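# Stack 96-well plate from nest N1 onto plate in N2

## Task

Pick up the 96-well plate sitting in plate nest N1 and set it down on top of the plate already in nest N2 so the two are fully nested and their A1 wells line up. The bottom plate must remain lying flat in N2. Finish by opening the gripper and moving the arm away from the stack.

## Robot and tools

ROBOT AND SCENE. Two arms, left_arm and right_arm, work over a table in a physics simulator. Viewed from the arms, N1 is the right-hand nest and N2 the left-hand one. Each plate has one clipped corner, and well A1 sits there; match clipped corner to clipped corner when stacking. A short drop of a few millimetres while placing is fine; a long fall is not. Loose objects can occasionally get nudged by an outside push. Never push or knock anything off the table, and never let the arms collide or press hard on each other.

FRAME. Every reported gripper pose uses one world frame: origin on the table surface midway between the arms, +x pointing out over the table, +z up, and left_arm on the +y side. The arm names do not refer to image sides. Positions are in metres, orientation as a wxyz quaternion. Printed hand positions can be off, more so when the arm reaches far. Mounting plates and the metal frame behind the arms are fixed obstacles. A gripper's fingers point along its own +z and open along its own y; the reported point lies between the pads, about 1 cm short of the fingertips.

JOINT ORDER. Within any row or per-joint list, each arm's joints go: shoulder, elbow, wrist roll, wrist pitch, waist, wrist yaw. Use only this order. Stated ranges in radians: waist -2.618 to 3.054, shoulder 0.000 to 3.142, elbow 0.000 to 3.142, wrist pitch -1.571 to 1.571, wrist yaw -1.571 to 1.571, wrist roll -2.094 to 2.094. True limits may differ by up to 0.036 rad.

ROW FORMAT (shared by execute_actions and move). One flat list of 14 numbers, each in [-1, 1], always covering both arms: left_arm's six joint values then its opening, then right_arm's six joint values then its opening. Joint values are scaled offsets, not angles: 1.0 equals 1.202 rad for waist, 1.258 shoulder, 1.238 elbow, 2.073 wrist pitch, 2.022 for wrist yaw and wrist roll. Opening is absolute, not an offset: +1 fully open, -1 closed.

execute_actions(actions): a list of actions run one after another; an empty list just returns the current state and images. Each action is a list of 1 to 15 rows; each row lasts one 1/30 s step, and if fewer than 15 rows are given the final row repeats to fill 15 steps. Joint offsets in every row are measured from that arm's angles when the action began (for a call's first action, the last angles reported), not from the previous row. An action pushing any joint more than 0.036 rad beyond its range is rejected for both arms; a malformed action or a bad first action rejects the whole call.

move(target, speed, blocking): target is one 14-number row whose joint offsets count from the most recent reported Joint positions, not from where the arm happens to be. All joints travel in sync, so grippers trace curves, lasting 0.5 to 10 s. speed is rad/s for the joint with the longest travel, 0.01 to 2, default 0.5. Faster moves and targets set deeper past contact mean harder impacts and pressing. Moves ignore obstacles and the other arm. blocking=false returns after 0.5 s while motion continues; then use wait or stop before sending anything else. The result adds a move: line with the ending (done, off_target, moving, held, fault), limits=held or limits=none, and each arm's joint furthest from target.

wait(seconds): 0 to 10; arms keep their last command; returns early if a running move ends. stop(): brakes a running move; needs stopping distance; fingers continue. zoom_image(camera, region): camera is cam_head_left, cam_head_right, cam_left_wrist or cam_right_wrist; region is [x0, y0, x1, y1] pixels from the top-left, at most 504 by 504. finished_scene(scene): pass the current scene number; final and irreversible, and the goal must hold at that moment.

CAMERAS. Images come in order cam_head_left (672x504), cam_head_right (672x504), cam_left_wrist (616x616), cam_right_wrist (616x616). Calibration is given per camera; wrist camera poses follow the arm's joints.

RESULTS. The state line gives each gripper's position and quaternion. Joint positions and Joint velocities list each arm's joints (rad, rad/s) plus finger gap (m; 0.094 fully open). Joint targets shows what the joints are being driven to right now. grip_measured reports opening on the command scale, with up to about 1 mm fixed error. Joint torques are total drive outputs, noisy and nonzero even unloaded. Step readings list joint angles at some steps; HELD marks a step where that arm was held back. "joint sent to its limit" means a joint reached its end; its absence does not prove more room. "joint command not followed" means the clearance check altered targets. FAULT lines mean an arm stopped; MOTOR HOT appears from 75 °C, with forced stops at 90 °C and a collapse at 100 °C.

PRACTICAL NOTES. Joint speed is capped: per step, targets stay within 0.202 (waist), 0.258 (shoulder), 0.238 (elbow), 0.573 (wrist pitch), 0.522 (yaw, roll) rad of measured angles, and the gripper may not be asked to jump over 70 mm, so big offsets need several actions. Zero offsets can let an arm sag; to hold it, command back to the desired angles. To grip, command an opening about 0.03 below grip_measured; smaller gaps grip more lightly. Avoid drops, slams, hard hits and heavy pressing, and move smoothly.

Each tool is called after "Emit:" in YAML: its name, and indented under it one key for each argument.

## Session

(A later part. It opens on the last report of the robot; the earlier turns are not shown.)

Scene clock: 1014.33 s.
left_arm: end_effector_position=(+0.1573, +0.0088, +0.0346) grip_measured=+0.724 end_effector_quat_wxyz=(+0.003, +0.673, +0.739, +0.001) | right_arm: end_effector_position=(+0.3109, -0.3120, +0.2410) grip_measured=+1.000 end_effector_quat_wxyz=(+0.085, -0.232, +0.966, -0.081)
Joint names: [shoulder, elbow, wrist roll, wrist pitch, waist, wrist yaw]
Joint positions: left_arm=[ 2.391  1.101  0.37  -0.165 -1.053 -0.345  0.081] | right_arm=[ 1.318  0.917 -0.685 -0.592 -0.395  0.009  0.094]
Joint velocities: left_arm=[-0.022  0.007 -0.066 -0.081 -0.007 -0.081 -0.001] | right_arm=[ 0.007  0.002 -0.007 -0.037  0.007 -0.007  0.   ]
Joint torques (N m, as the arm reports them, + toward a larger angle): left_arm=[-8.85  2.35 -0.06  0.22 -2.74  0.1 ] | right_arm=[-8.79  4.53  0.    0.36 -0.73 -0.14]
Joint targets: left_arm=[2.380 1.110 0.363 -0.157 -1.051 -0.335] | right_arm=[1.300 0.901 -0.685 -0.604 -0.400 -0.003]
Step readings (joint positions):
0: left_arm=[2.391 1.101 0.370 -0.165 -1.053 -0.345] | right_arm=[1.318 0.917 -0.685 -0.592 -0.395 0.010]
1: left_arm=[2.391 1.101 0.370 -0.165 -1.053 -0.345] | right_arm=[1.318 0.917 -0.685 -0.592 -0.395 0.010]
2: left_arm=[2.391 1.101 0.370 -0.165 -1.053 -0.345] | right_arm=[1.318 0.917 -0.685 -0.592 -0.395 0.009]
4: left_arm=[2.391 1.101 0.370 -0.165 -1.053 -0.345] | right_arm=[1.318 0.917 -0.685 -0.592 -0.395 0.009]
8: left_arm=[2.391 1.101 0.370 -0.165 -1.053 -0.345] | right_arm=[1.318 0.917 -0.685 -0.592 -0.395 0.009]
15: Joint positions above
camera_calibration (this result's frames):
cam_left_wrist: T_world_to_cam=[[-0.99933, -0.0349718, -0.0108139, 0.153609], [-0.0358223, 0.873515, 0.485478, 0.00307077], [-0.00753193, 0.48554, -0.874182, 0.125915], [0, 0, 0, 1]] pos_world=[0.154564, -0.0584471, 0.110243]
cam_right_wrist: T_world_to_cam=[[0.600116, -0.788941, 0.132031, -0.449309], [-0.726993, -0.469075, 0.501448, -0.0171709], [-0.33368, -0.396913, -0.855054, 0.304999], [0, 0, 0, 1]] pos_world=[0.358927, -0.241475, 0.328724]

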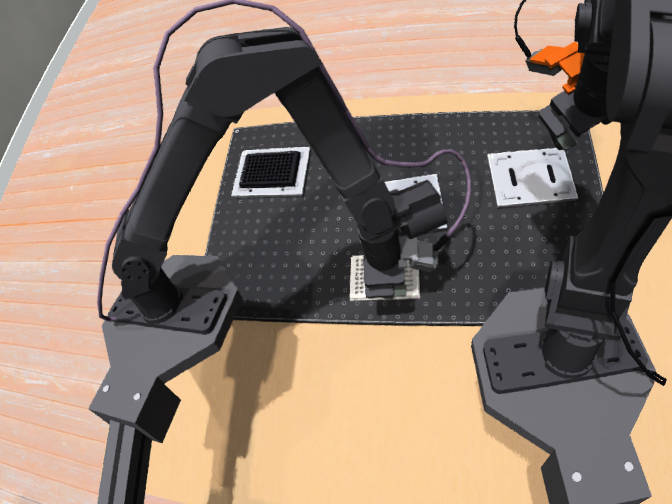

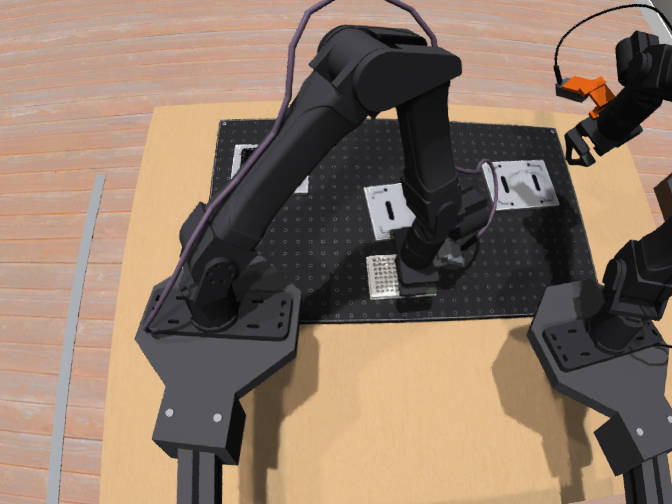

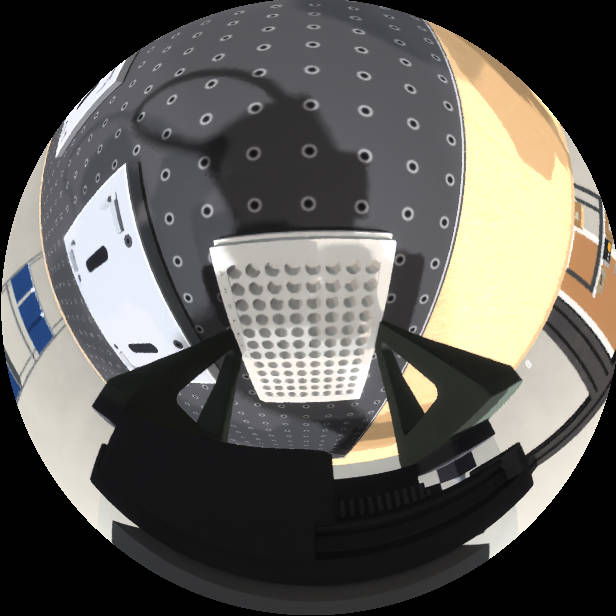

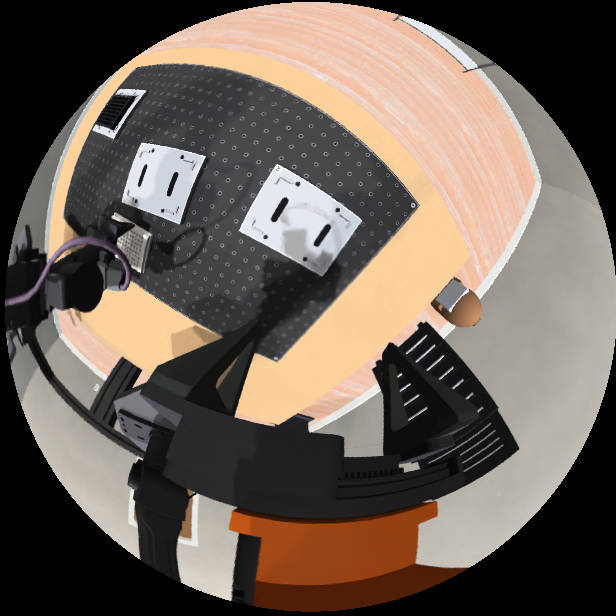

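Emit:
wait:
  seconds: 0.5

Emit:
zoom_image:
  camera: "cam_left_wrist"
  region: [200, 215, 420, 415]

Scene clock: 1016.80 s.
left_arm: end_effector_position=(+0.1573, +0.0088, +0.0346) grip_measured=+0.724 end_effector_quat_wxyz=(+0.003, +0.673, +0.739, +0.001) | right_arm: end_effector_position=(+0.3109, -0.3120, +0.2410) grip_measured=+1.000 end_effector_quat_wxyz=(+0.085, -0.232, +0.966, -0.081)
Joint names: [shoulder, elbow, wrist roll, wrist pitch, waist, wrist yaw]
Joint positions: left_arm=[ 2.391  1.101  0.37  -0.165 -1.053 -0.345  0.081] | right_arm=[ 1.318  0.917 -0.685 -0.592 -0.395  0.009  0.094]
Joint velocities: left_arm=[-0.012  0.002  0.037 -0.037 -0.007 -0.051 -0.001] | right_arm=[ 0.002  0.007  0.007 -0.066 -0.007 -0.066  0.   ]
Joint torques (N m, as the arm reports them, + toward a larger angle): left_arm=[-8.86  2.36 -0.06  0.22 -2.74  0.1 ] | right_arm=[-8.81  4.58  0.01  0.36 -0.73 -0.14]
Joint targets: left_arm=[2.380 1.110 0.363 -0.157 -1.051 -0.335] | right_arm=[1.300 0.901 -0.685 -0.604 -0.400 -0.003]
wait: 0.50 s; at rest from the start
camera_calibration (this result's frames):
cam_left_wrist: T_world_to_cam=[[-0.99933, -0.0349718, -0.0108139, 0.153609], [-0.0358223, 0.873515, 0.485478, 0.00307077], [-0.00753193, 0.48554, -0.874182, 0.125915], [0, 0, 0, 1]] pos_world=[0.154564, -0.0584471, 0.110243]
cam_right_wrist: T_world_to_cam=[[0.600116, -0.788941, 0.132031, -0.449309], [-0.726993, -0.469075, 0.501448, -0.0171709], [-0.33368, -0.396913, -0.855054, 0.304999], [0, 0, 0, 1]] pos_world=[0.358927, -0.241475, 0.328724]

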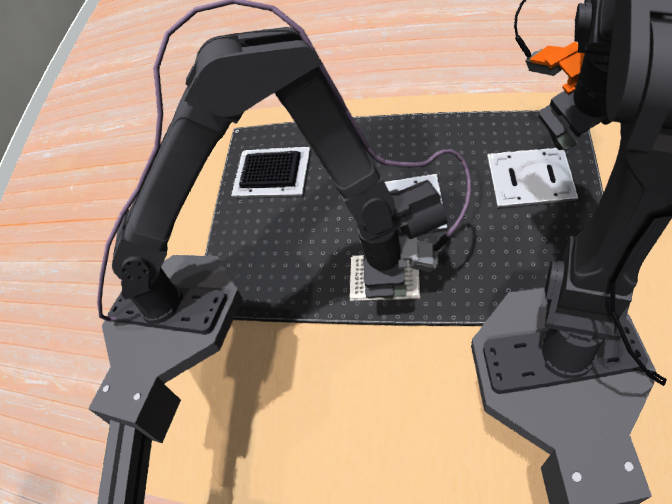

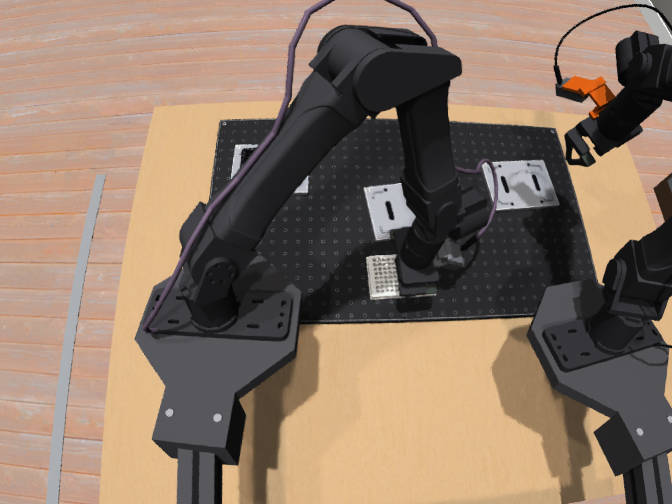

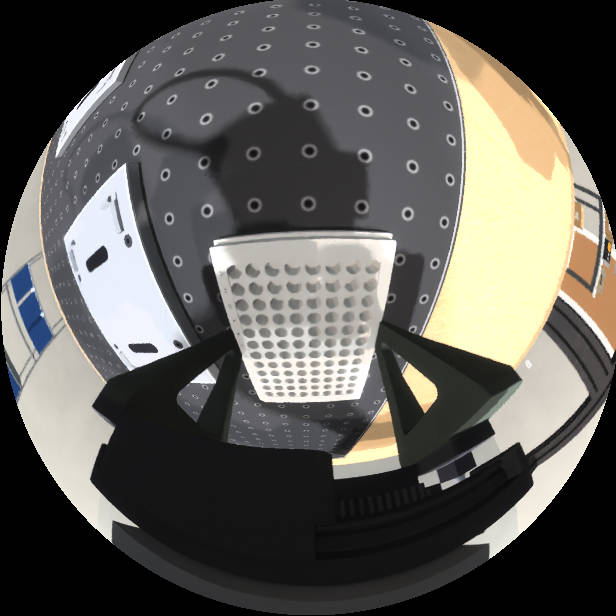

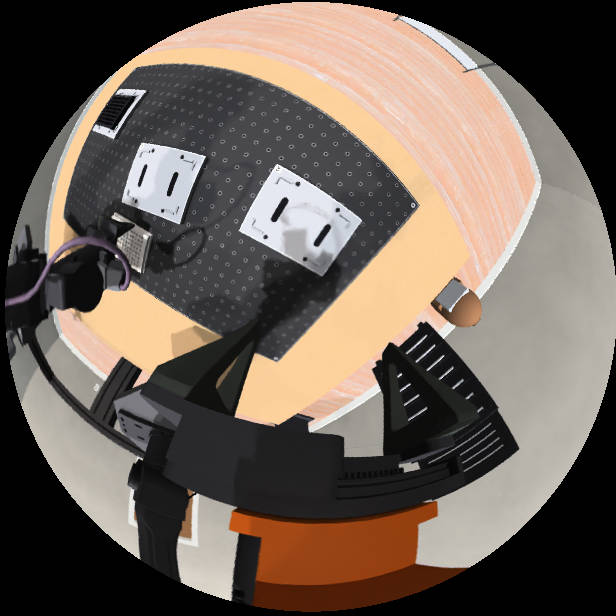

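Region (200, 215, 420, 415) of cam_left_wrist's 616x616 image, scaled by 2.291, with more detail than that image has; it fills the top 458 rows of this view, and the rest is white.

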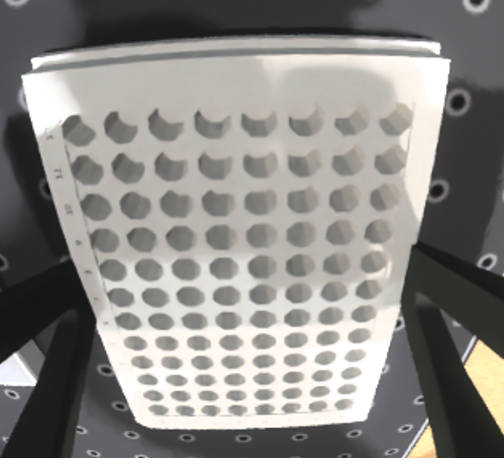

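Emit:
move:
  target: [-0.2107,0.0073,-0.0035,-0.1283,0.0017,0.005,0.69,-0.0143,-0.0129,0,-0.0058,-0.0042,-0.0064,1]
  speed: 0.15

Emit:
zoom_image:
  camera: "cam_left_wrist"
  region: [200, 215, 420, 415]

Scene clock: 1039.40 s.
left_arm: end_effector_position=(+0.1821, +0.0163, +0.1065) grip_measured=+0.724 end_effector_quat_wxyz=(-0.005, +0.676, +0.737, +0.004) | right_arm: end_effector_position=(+0.3108, -0.3120, +0.2409) grip_measured=+1.000 end_effector_quat_wxyz=(+0.085, -0.232, +0.966, -0.081)
Joint names: [shoulder, elbow, wrist roll, wrist pitch, waist, wrist yaw]
Joint positions: left_arm=[ 2.151  1.101  0.37  -0.422 -1.053 -0.345  0.081] | right_arm=[ 1.318  0.917 -0.685 -0.592 -0.395  0.009  0.094]
Joint velocities: left_arm=[ 0.002 -0.022 -0.066 -0.037 -0.002 -0.022  0.   ] | right_arm=[ 0.017 -0.002 -0.007 -0.022  0.007  0.022  0.   ]
Joint torques (N m, as the arm reports them, + toward a larger angle): left_arm=[-9.55  3.27 -0.06  0.04 -2.58  0.1 ] | right_arm=[-8.78  4.55  0.02  0.37 -0.74 -0.13]
Joint targets: left_arm=[2.126 1.110 0.363 -0.431 -1.051 -0.335] | right_arm=[1.300 0.901 -0.685 -0.604 -0.400 -0.004]
move: off_target (left_arm); limits=none; left_arm: farthest joint: the shoulder, 0.026 radians from its target (0.265 radians at the start); right_arm: farthest joint: the shoulder, 0.018 radians from its target (0.018 radians at the start)
camera_calibration (this result's frames):
cam_left_wrist: T_world_to_cam=[[-0.999576, -0.0288675, -0.00376728, 0.178595], [-0.0268975, 0.866259, 0.498871, -0.0403919], [-0.0111377, 0.498761, -0.866668, 0.18493], [0, 0, 0, 1]] pos_world=[0.179493, -0.0520904, 0.181096]
cam_right_wrist: T_world_to_cam=[[0.600203, -0.788964, 0.131501, -0.4491], [-0.726816, -0.469344, 0.501453, -0.0173129], [-0.333909, -0.396551, -0.855133, 0.305188], [0, 0, 0, 1]] pos_world=[0.358873, -0.241426, 0.328715]

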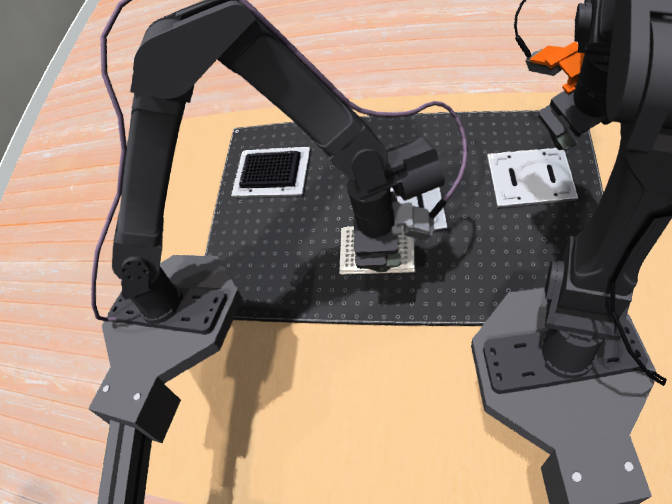

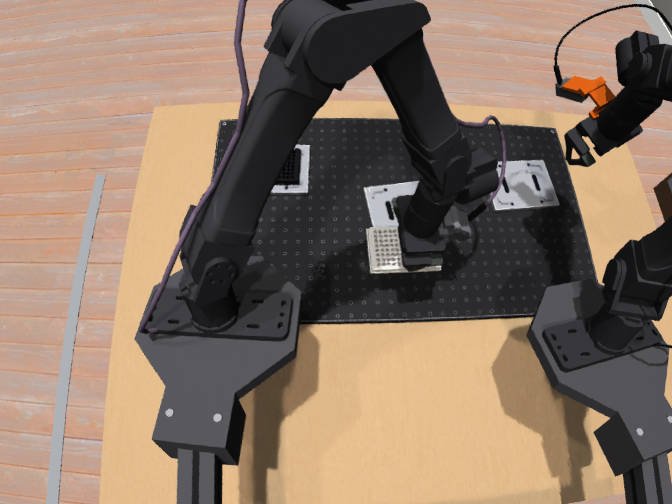

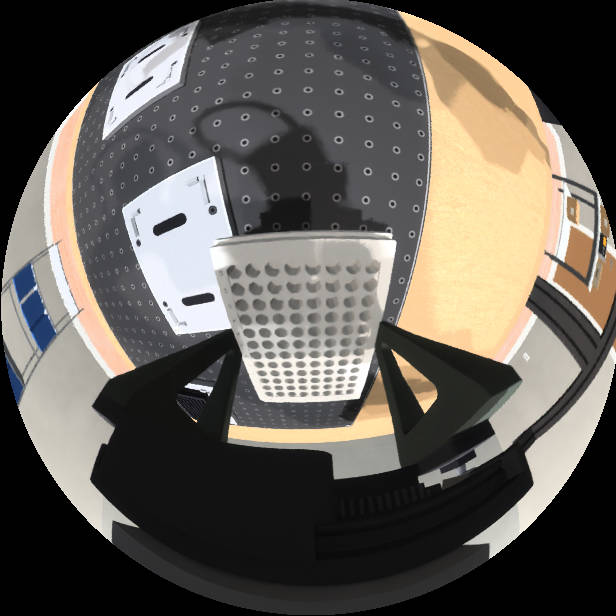

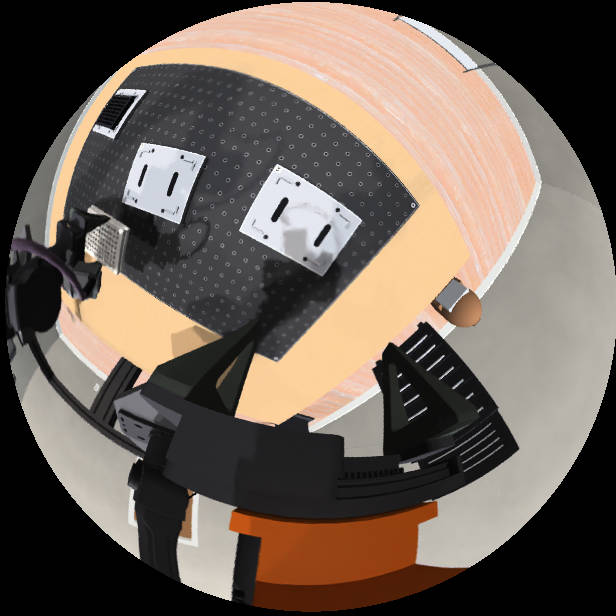

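Region (200, 215, 420, 415) of cam_left_wrist's 616x616 image, scaled by 2.291, with more detail than that image has; it fills the top 458 rows of this view, and the rest is white.

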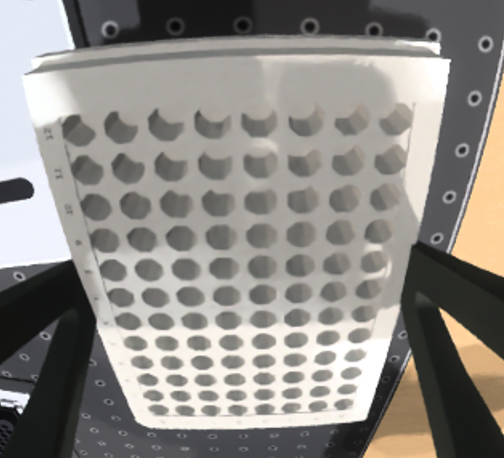

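Emit:
zoom_image:
  camera: "cam_left_wrist"
  region: [205, 225, 305, 325]

Emit:
zoom_image:
  camera: "cam_left_wrist"
  region: [305, 225, 405, 325]

Emit:
zoom_image:
  camera: "cam_left_wrist"
  region: [250, 320, 390, 410]

Region (205, 225, 305, 325) of cam_left_wrist's 616x616 image, scaled by 5.040, with more detail than that image has.

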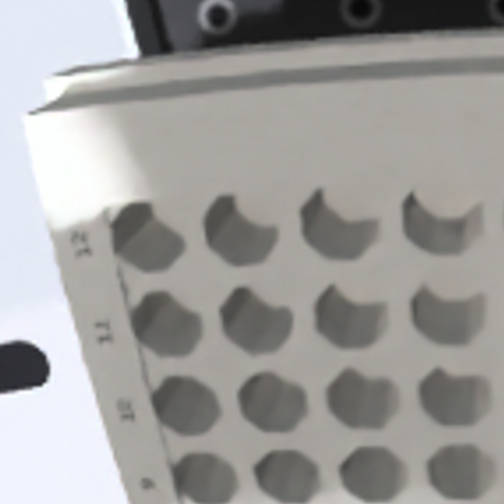

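Region (305, 225, 405, 325) of cam_left_wrist's 616x616 image, scaled by 5.040, with more detail than that image has.

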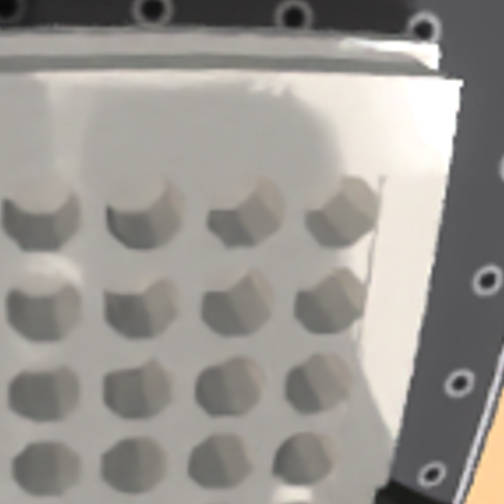

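Region (250, 320, 390, 410) of cam_left_wrist's 616x616 image, scaled by 3.600, with more detail than that image has; it fills the top 324 rows of this view, and the rest is white.

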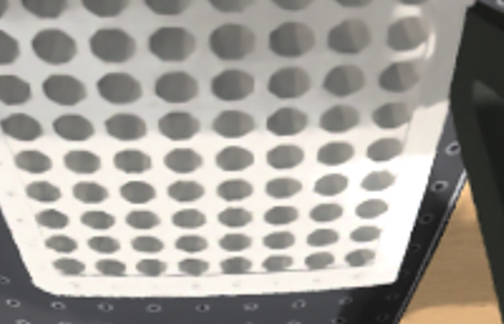

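Emit:
move:
  target: [-0.1661,0.0897,0.5356,-0.014,0.8328,0.1306,0.69,-0.0143,-0.0129,0,-0.0058,-0.0042,-0.0064,1]
  speed: 0.45

Scene clock: 1106.30 s.
left_arm: end_effector_position=(+0.4047, +0.2852, +0.0936) grip_measured=+0.724 end_effector_quat_wxyz=(-0.001, +0.700, +0.714, +0.002) | right_arm: end_effector_position=(+0.3108, -0.3119, +0.2409) grip_measured=+1.000 end_effector_quat_wxyz=(+0.085, -0.232, +0.966, -0.081)
Joint names: [shoulder, elbow, wrist roll, wrist pitch, waist, wrist yaw]
Joint positions: left_arm=[ 1.97   1.184  1.445 -0.437 -0.047 -0.096  0.081] | right_arm=[ 1.318  0.917 -0.685 -0.592 -0.395  0.009  0.094]
Joint velocities: left_arm=[-0.002 -0.017 -0.022 -0.066 -0.022 -0.007 -0.   ] | right_arm=[-0.017  0.002 -0.007 -0.007  0.007  0.007  0.   ]
Joint torques (N m, as the arm reports them, + toward a larger angle): left_arm=[-10.5    4.82   0.03   0.01  -1.09   0.13] | right_arm=[-8.81  4.55  0.01  0.36 -0.76 -0.14]
Joint targets: left_arm=[1.943 1.212 1.453 -0.451 -0.052 -0.081] | right_arm=[1.300 0.901 -0.685 -0.604 -0.400 -0.004]
move: off_target (left_arm); limits=none; left_arm: farthest joint: the elbow, 0.028 radians from its target (0.111 radians at the start); right_arm: farthest joint: the shoulder, 0.018 radians from its target (0.018 radians at the start)
camera_calibration (this result's frames):
cam_left_wrist: T_world_to_cam=[[-0.999221, 0.0390108, -0.00598521, 0.389489], [0.031019, 0.870012, 0.492054, -0.284788], [0.0244026, 0.491485, -0.870544, 0.0301803], [0, 0, 0, 1]] pos_world=[0.397283, 0.217742, 0.168736]
cam_right_wrist: T_world_to_cam=[[0.60026, -0.788961, 0.131259, -0.449014], [-0.726814, -0.469588, 0.501227, -0.0172908], [-0.333811, -0.396268, -0.855303, 0.305314], [0, 0, 0, 1]] pos_world=[0.358875, -0.241388, 0.32874]

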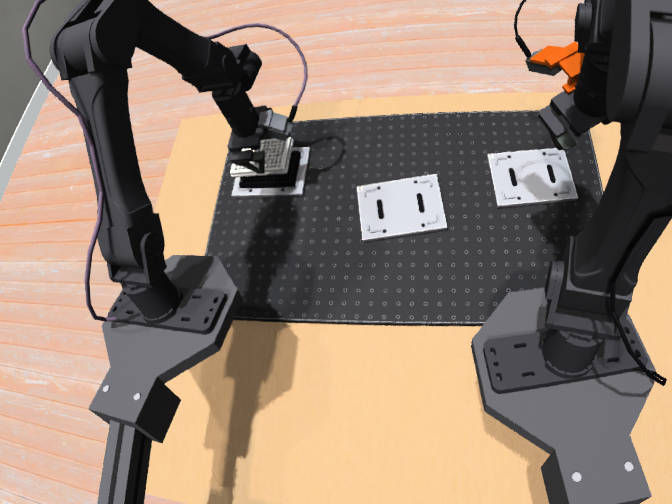

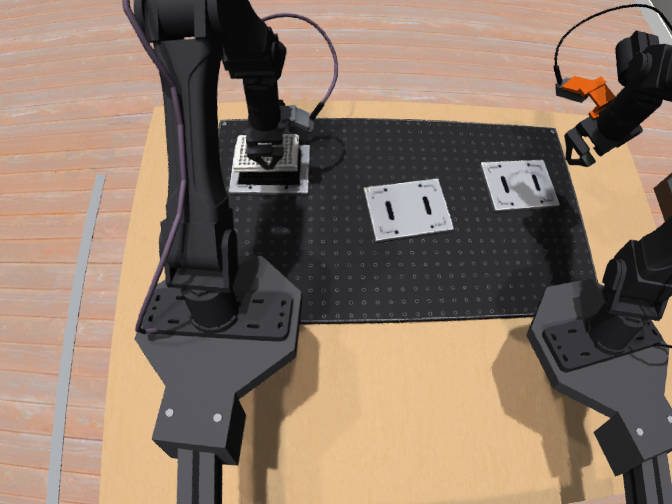

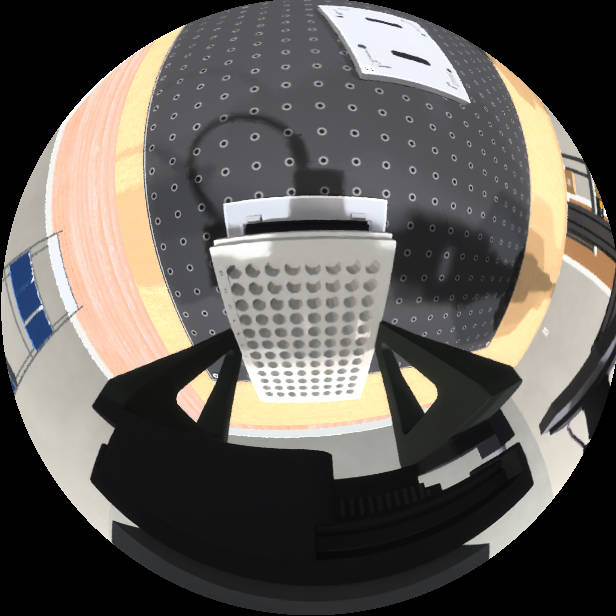

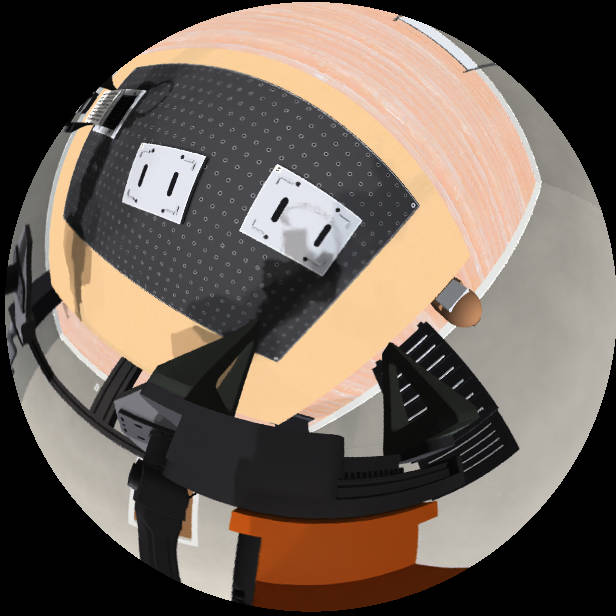

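Emit:
zoom_image:
  camera: "cam_left_wrist"
  region: [200, 180, 410, 270]

Region (200, 180, 410, 270) of cam_left_wrist's 616x616 image, scaled by 2.400, with more detail than that image has; it fills the top 216 rows of this view, and the rest is white.

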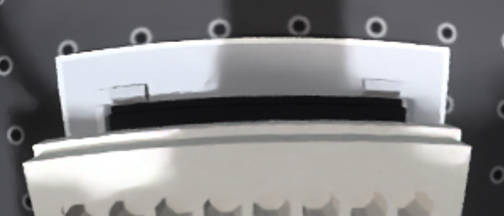

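Emit:
move:
  target: [0.0715,0.0129,0.0059,0.0458,-0.0025,0.004,0.69,-0.0143,-0.0129,0,-0.0058,-0.0042,-0.0064,1]
  speed: 0.1

Emit:
zoom_image:
  camera: "cam_left_wrist"
  region: [180, 170, 430, 280]

Emit:
zoom_image:
  camera: "cam_head_right"
  region: [215, 110, 335, 210]

Scene clock: 1175.67 s.
left_arm: end_effector_position=(+0.4039, +0.2827, +0.0647) grip_measured=+0.724 end_effector_quat_wxyz=(+0.000, +0.702, +0.713, +0.003) | right_arm: end_effector_position=(+0.3108, -0.3118, +0.2409) grip_measured=+1.000 end_effector_quat_wxyz=(+0.085, -0.232, +0.966, -0.081)
Joint names: [shoulder, elbow, wrist roll, wrist pitch, waist, wrist yaw]
Joint positions: left_arm=[ 2.056  1.184  1.45  -0.347 -0.047 -0.096  0.081] | right_arm=[ 1.318  0.917 -0.685 -0.593 -0.395  0.008  0.094]
Joint velocities: left_arm=[-0.012 -0.002  0.051 -0.007 -0.007  0.022 -0.001] | right_arm=[-0.002  0.007 -0.022 -0.007 -0.017  0.037  0.   ]
Joint torques (N m, as the arm reports them, + toward a larger angle): left_arm=[-8.58  3.68  0.06  0.19 -0.99  0.08] | right_arm=[-8.81  4.53  0.01  0.36 -0.73 -0.14]
Joint targets: left_arm=[2.059 1.200 1.457 -0.343 -0.050 -0.088] | right_arm=[1.300 0.901 -0.685 -0.605 -0.400 -0.004]
move: done; limits=none; left_arm: farthest joint: the elbow, 0.016 radians from its target (0.016 radians at the start); right_arm: farthest joint: the shoulder, 0.018 radians from its target (0.018 radians at the start)
camera_calibration (this result's frames):
cam_left_wrist: T_world_to_cam=[[-0.999034, 0.0428556, -0.00975503, 0.3877], [0.0325214, 0.870081, 0.491834, -0.268922], [0.0295655, 0.491042, -0.870634, 0.00432687], [0, 0, 0, 1]] pos_world=[0.395943, 0.215245, 0.139814]
cam_right_wrist: T_world_to_cam=[[0.600346, -0.788983, 0.130729, -0.448804], [-0.726637, -0.469856, 0.501232, -0.0174326], [-0.33404, -0.395905, -0.855381, 0.305503], [0, 0, 0, 1]] pos_world=[0.358821, -0.24134, 0.328731]

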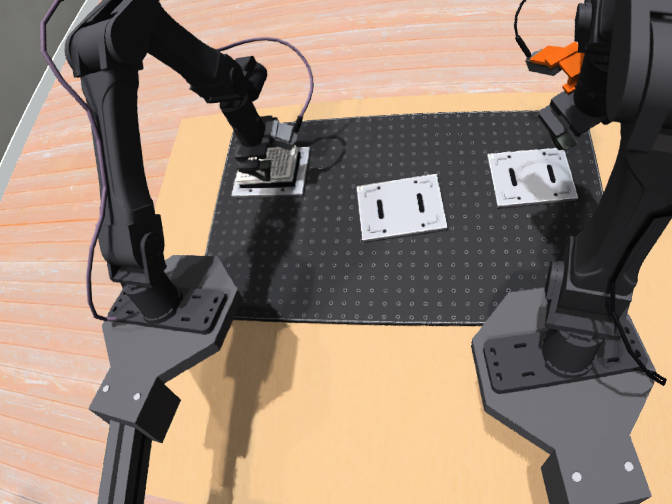

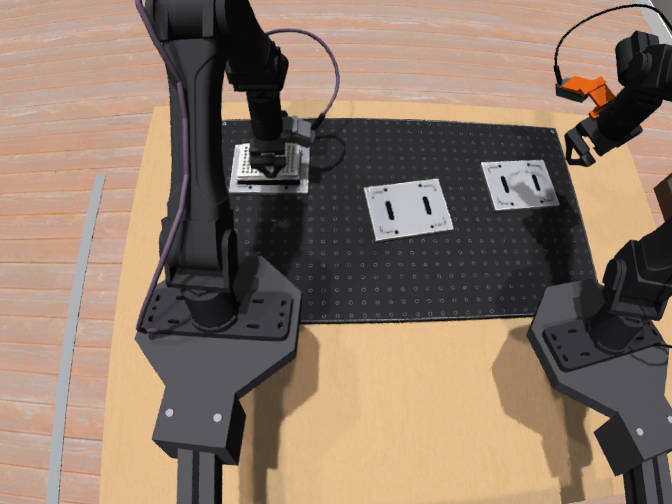

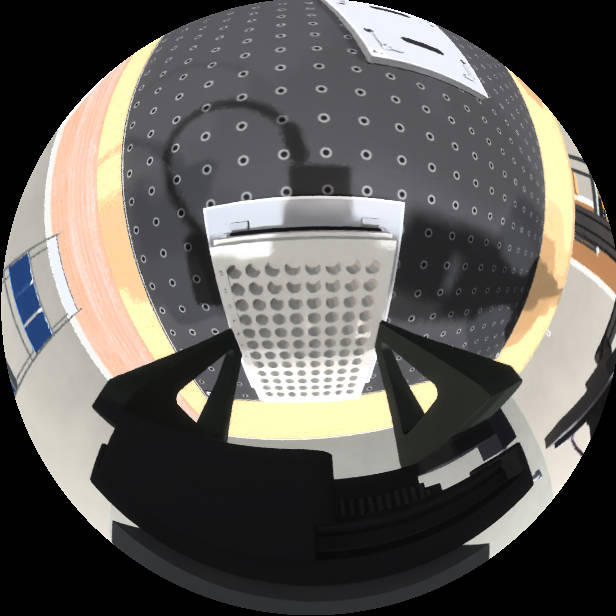

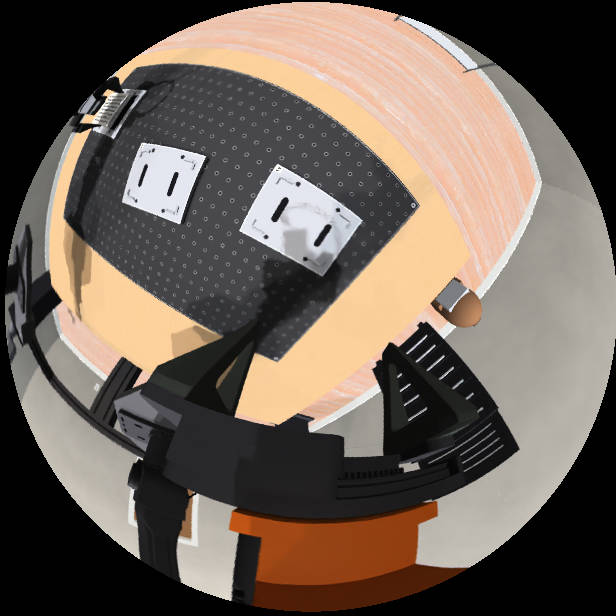

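Region (180, 170, 430, 280) of cam_left_wrist's 616x616 image, scaled by 2.016, with more detail than that image has; it fills the top 222 rows of this view, and the rest is white.

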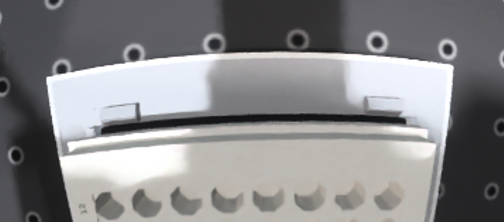

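Region (215, 110, 335, 210) of cam_head_right's 672x504 image, scaled by 4.200, with more detail than that image has.

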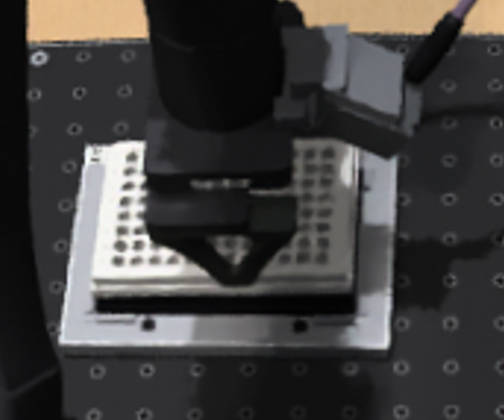

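Emit:
zoom_image:
  camera: "cam_left_wrist"
  region: [200, 205, 300, 265]

Emit:
zoom_image:
  camera: "cam_left_wrist"
  region: [320, 200, 420, 260]

Region (200, 205, 300, 265) of cam_left_wrist's 616x616 image, scaled by 5.040, with more detail than that image has; it fills the top 302 rows of this view, and the rest is white.

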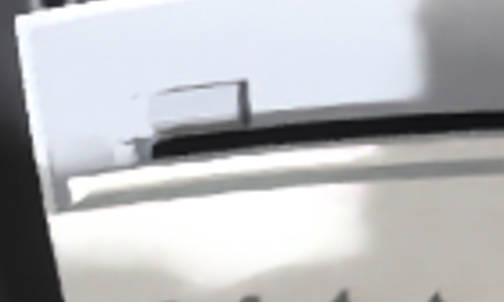

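Region (320, 200, 420, 260) of cam_left_wrist's 616x616 image, scaled by 5.040, with more detail than that image has; it fills the top 302 rows of this view, and the rest is white.

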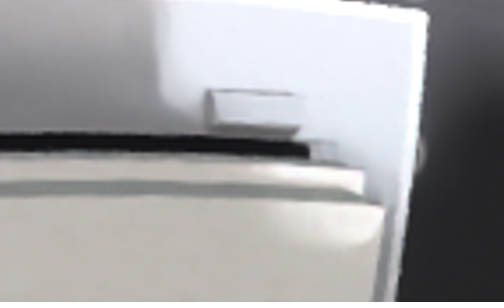

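Emit:
execute_actions:
  actions:
    - [[0.0024,0.0129,0.0035,0.0019,-0.004,0.004,0.69,-0.0143,-0.0129,0,-0.0058,-0.0042,-0.0064,1],[0.0024,0.0129,0.0035,0.0019,-0.005,0.004,0.69,-0.0143,-0.0129,0,-0.0058,-0.0042,-0.0064,1],[0.0024,0.0129,0.0035,0.0019,-0.006,0.004,0.69,-0.0143,-0.0129,0,-0.0058,-0.0042,-0.0064,1],[0.0024,0.0129,0.0035,0.0019,-0.007,0.004,0.69,-0.0143,-0.0129,0,-0.0058,-0.0042,-0.0064,1],[0.0024,0.0129,0.0035,0.0019,-0.008,0.004,0.69,-0.0143,-0.0129,0,-0.0058,-0.0042,-0.0064,1],[0.0024,0.0129,0.0035,0.0019,-0.009,0.004,0.69,-0.0143,-0.0129,0,-0.0058,-0.0042,-0.0064,1],[0.0024,0.0129,0.0035,0.0019,-0.01,0.004,0.69,-0.0143,-0.0129,0,-0.0058,-0.0042,-0.0064,1],[0.0024,0.0129,0.0035,0.0019,-0.011,0.004,0.69,-0.0143,-0.0129,0,-0.0058,-0.0042,-0.0064,1]]

Scene clock: 1234.60 s.
left_arm: end_effector_position=(+0.4040, +0.2827, +0.0647) grip_measured=+0.724 end_effector_quat_wxyz=(+0.000, +0.702, +0.713, +0.003) | right_arm: end_effector_position=(+0.3107, -0.3118, +0.2409) grip_measured=+1.000 end_effector_quat_wxyz=(+0.085, -0.232, +0.966, -0.081)
Joint names: [shoulder, elbow, wrist roll, wrist pitch, waist, wrist yaw]
Joint positions: left_arm=[ 2.056  1.184  1.45  -0.347 -0.047 -0.096  0.081] | right_arm=[ 1.318  0.917 -0.685 -0.593 -0.395  0.008  0.094]
Joint velocities: left_arm=[-0.007  0.027 -0.081  0.007  0.017  0.081 -0.001] | right_arm=[ 0.002 -0.002 -0.037  0.007  0.007 -0.066  0.   ]
Joint torques (N m, as the arm reports them, + toward a larger angle): left_arm=[-8.61  3.68  0.06  0.18 -1.67  0.08] | right_arm=[-8.82  4.55  0.01  0.36 -0.72 -0.13]
Joint targets: left_arm=[2.059 1.200 1.457 -0.343 -0.060 -0.088] | right_arm=[1.300 0.901 -0.685 -0.605 -0.400 -0.004]
Step readings (joint positions):
0: left_arm=[2.056 1.184 1.450 -0.347 -0.047 -0.096] | right_arm=[1.318 0.917 -0.685 -0.593 -0.395 0.008]
1: left_arm=[2.056 1.184 1.450 -0.347 -0.047 -0.096] | right_arm=[1.318 0.917 -0.685 -0.593 -0.395 0.008]
2: left_arm=[2.056 1.184 1.450 -0.347 -0.047 -0.096] | right_arm=[1.318 0.917 -0.685 -0.593 -0.395 0.008]
4: left_arm=[2.056 1.184 1.450 -0.347 -0.047 -0.096] | right_arm=[1.318 0.917 -0.685 -0.593 -0.395 0.008]
8: left_arm=[2.056 1.184 1.450 -0.347 -0.047 -0.096] | right_arm=[1.318 0.917 -0.685 -0.593 -0.395 0.008]
15: Joint positions above
camera_calibration (this result's frames):
cam_left_wrist: T_world_to_cam=[[-0.999031, 0.0428207, -0.0101342, 0.387827], [0.0323056, 0.870102, 0.491811, -0.268834], [0.0298775, 0.491008, -0.870643, 0.00421342], [0, 0, 0, 1]] pos_world=[0.396011, 0.215237, 0.139814]
cam_right_wrist: T_world_to_cam=[[0.600376, -0.789008, 0.130441, -0.44868], [-0.726462, -0.46988, 0.501463, -0.0175966], [-0.334367, -0.395826, -0.85529, 0.305567], [0, 0, 0, 1]] pos_world=[0.358765, -0.241329, 0.328698]

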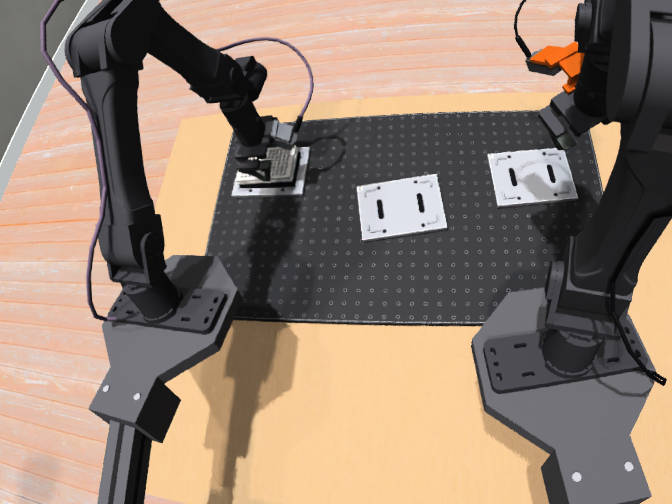

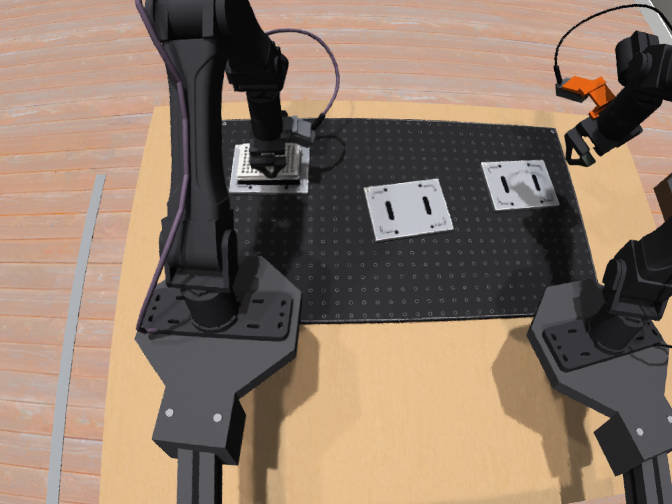

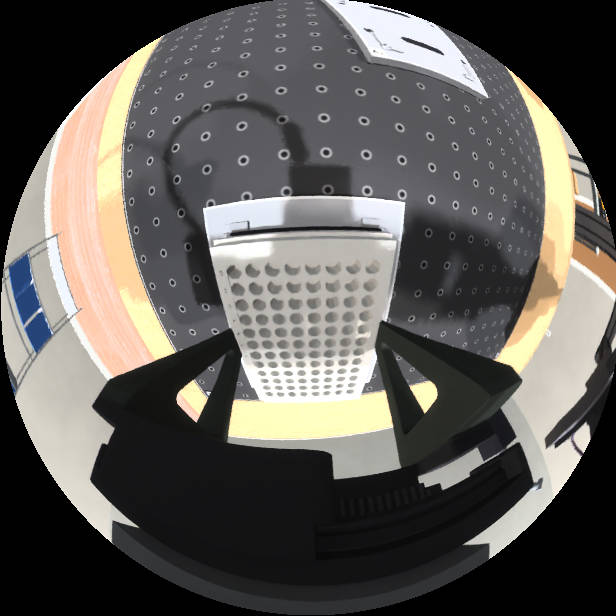

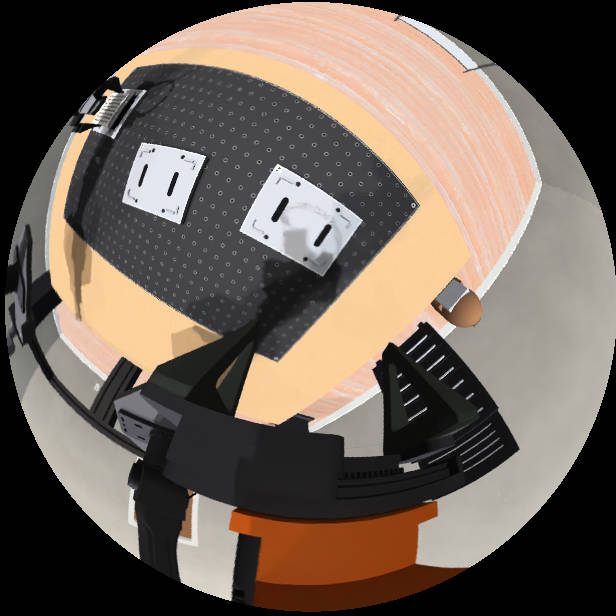

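Emit:
execute_actions:
  actions: []

Scene clock: 1250.83 s.
left_arm: end_effector_position=(+0.4040, +0.2827, +0.0647) grip_measured=+0.724 end_effector_quat_wxyz=(+0.000, +0.702, +0.713, +0.003) | right_arm: end_effector_position=(+0.3107, -0.3118, +0.2409) grip_measured=+1.000 end_effector_quat_wxyz=(+0.085, -0.232, +0.966, -0.081)
Joint names: [shoulder, elbow, wrist roll, wrist pitch, waist, wrist yaw]
Joint positions: left_arm=[ 2.056  1.184  1.45  -0.347 -0.047 -0.096  0.081] | right_arm=[ 1.318  0.917 -0.685 -0.593 -0.395  0.008  0.094]
Joint velocities: left_arm=[-0.012  0.017  0.051 -0.081  0.002 -0.051 -0.001] | right_arm=[-0.007 -0.002 -0.066 -0.022 -0.017 -0.022  0.   ]
Joint torques (N m, as the arm reports them, + toward a larger angle): left_arm=[-8.61  3.67  0.06  0.18 -1.67  0.08] | right_arm=[-8.8   4.54  0.02  0.36 -0.75 -0.13]
Joint targets: left_arm=[2.059 1.200 1.457 -0.343 -0.060 -0.088] | right_arm=[1.300 0.901 -0.685 -0.605 -0.400 -0.004]
camera_calibration (this result's frames):
cam_left_wrist: T_world_to_cam=[[-0.999031, 0.0428207, -0.0101342, 0.387827], [0.0323056, 0.870102, 0.491811, -0.268834], [0.0298775, 0.491008, -0.870643, 0.00421342], [0, 0, 0, 1]] pos_world=[0.396011, 0.215237, 0.139814]
cam_right_wrist: T_world_to_cam=[[0.600376, -0.789008, 0.130441, -0.44868], [-0.726462, -0.46988, 0.501463, -0.0175966], [-0.334367, -0.395826, -0.85529, 0.305567], [0, 0, 0, 1]] pos_world=[0.358765, -0.241329, 0.328698]

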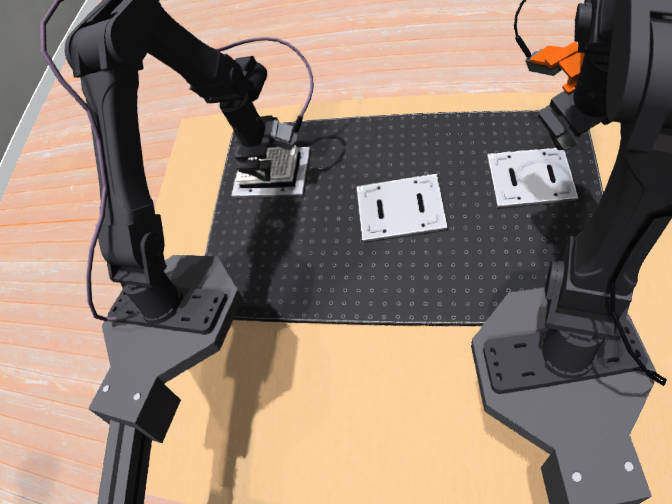

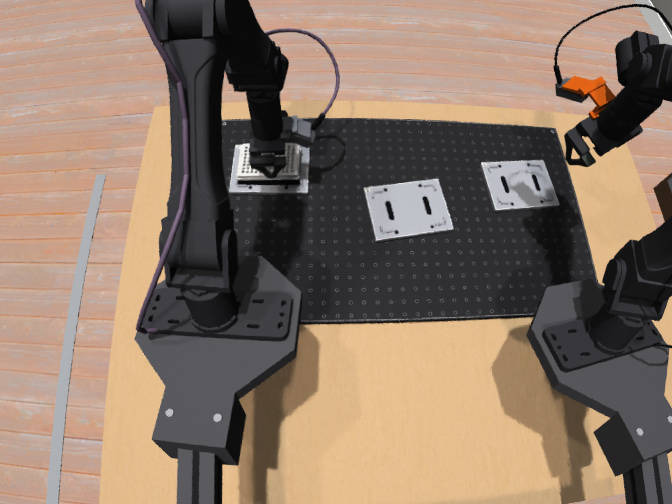

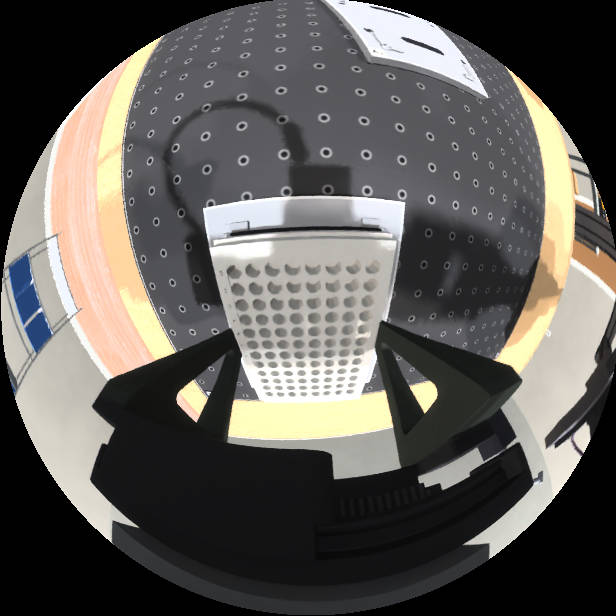

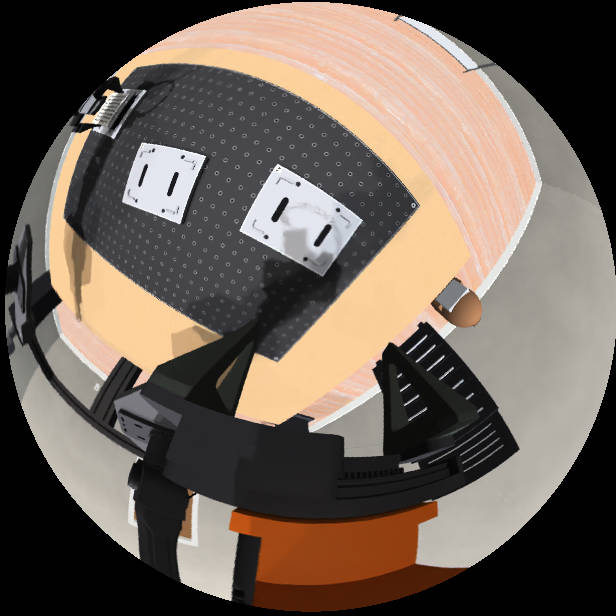

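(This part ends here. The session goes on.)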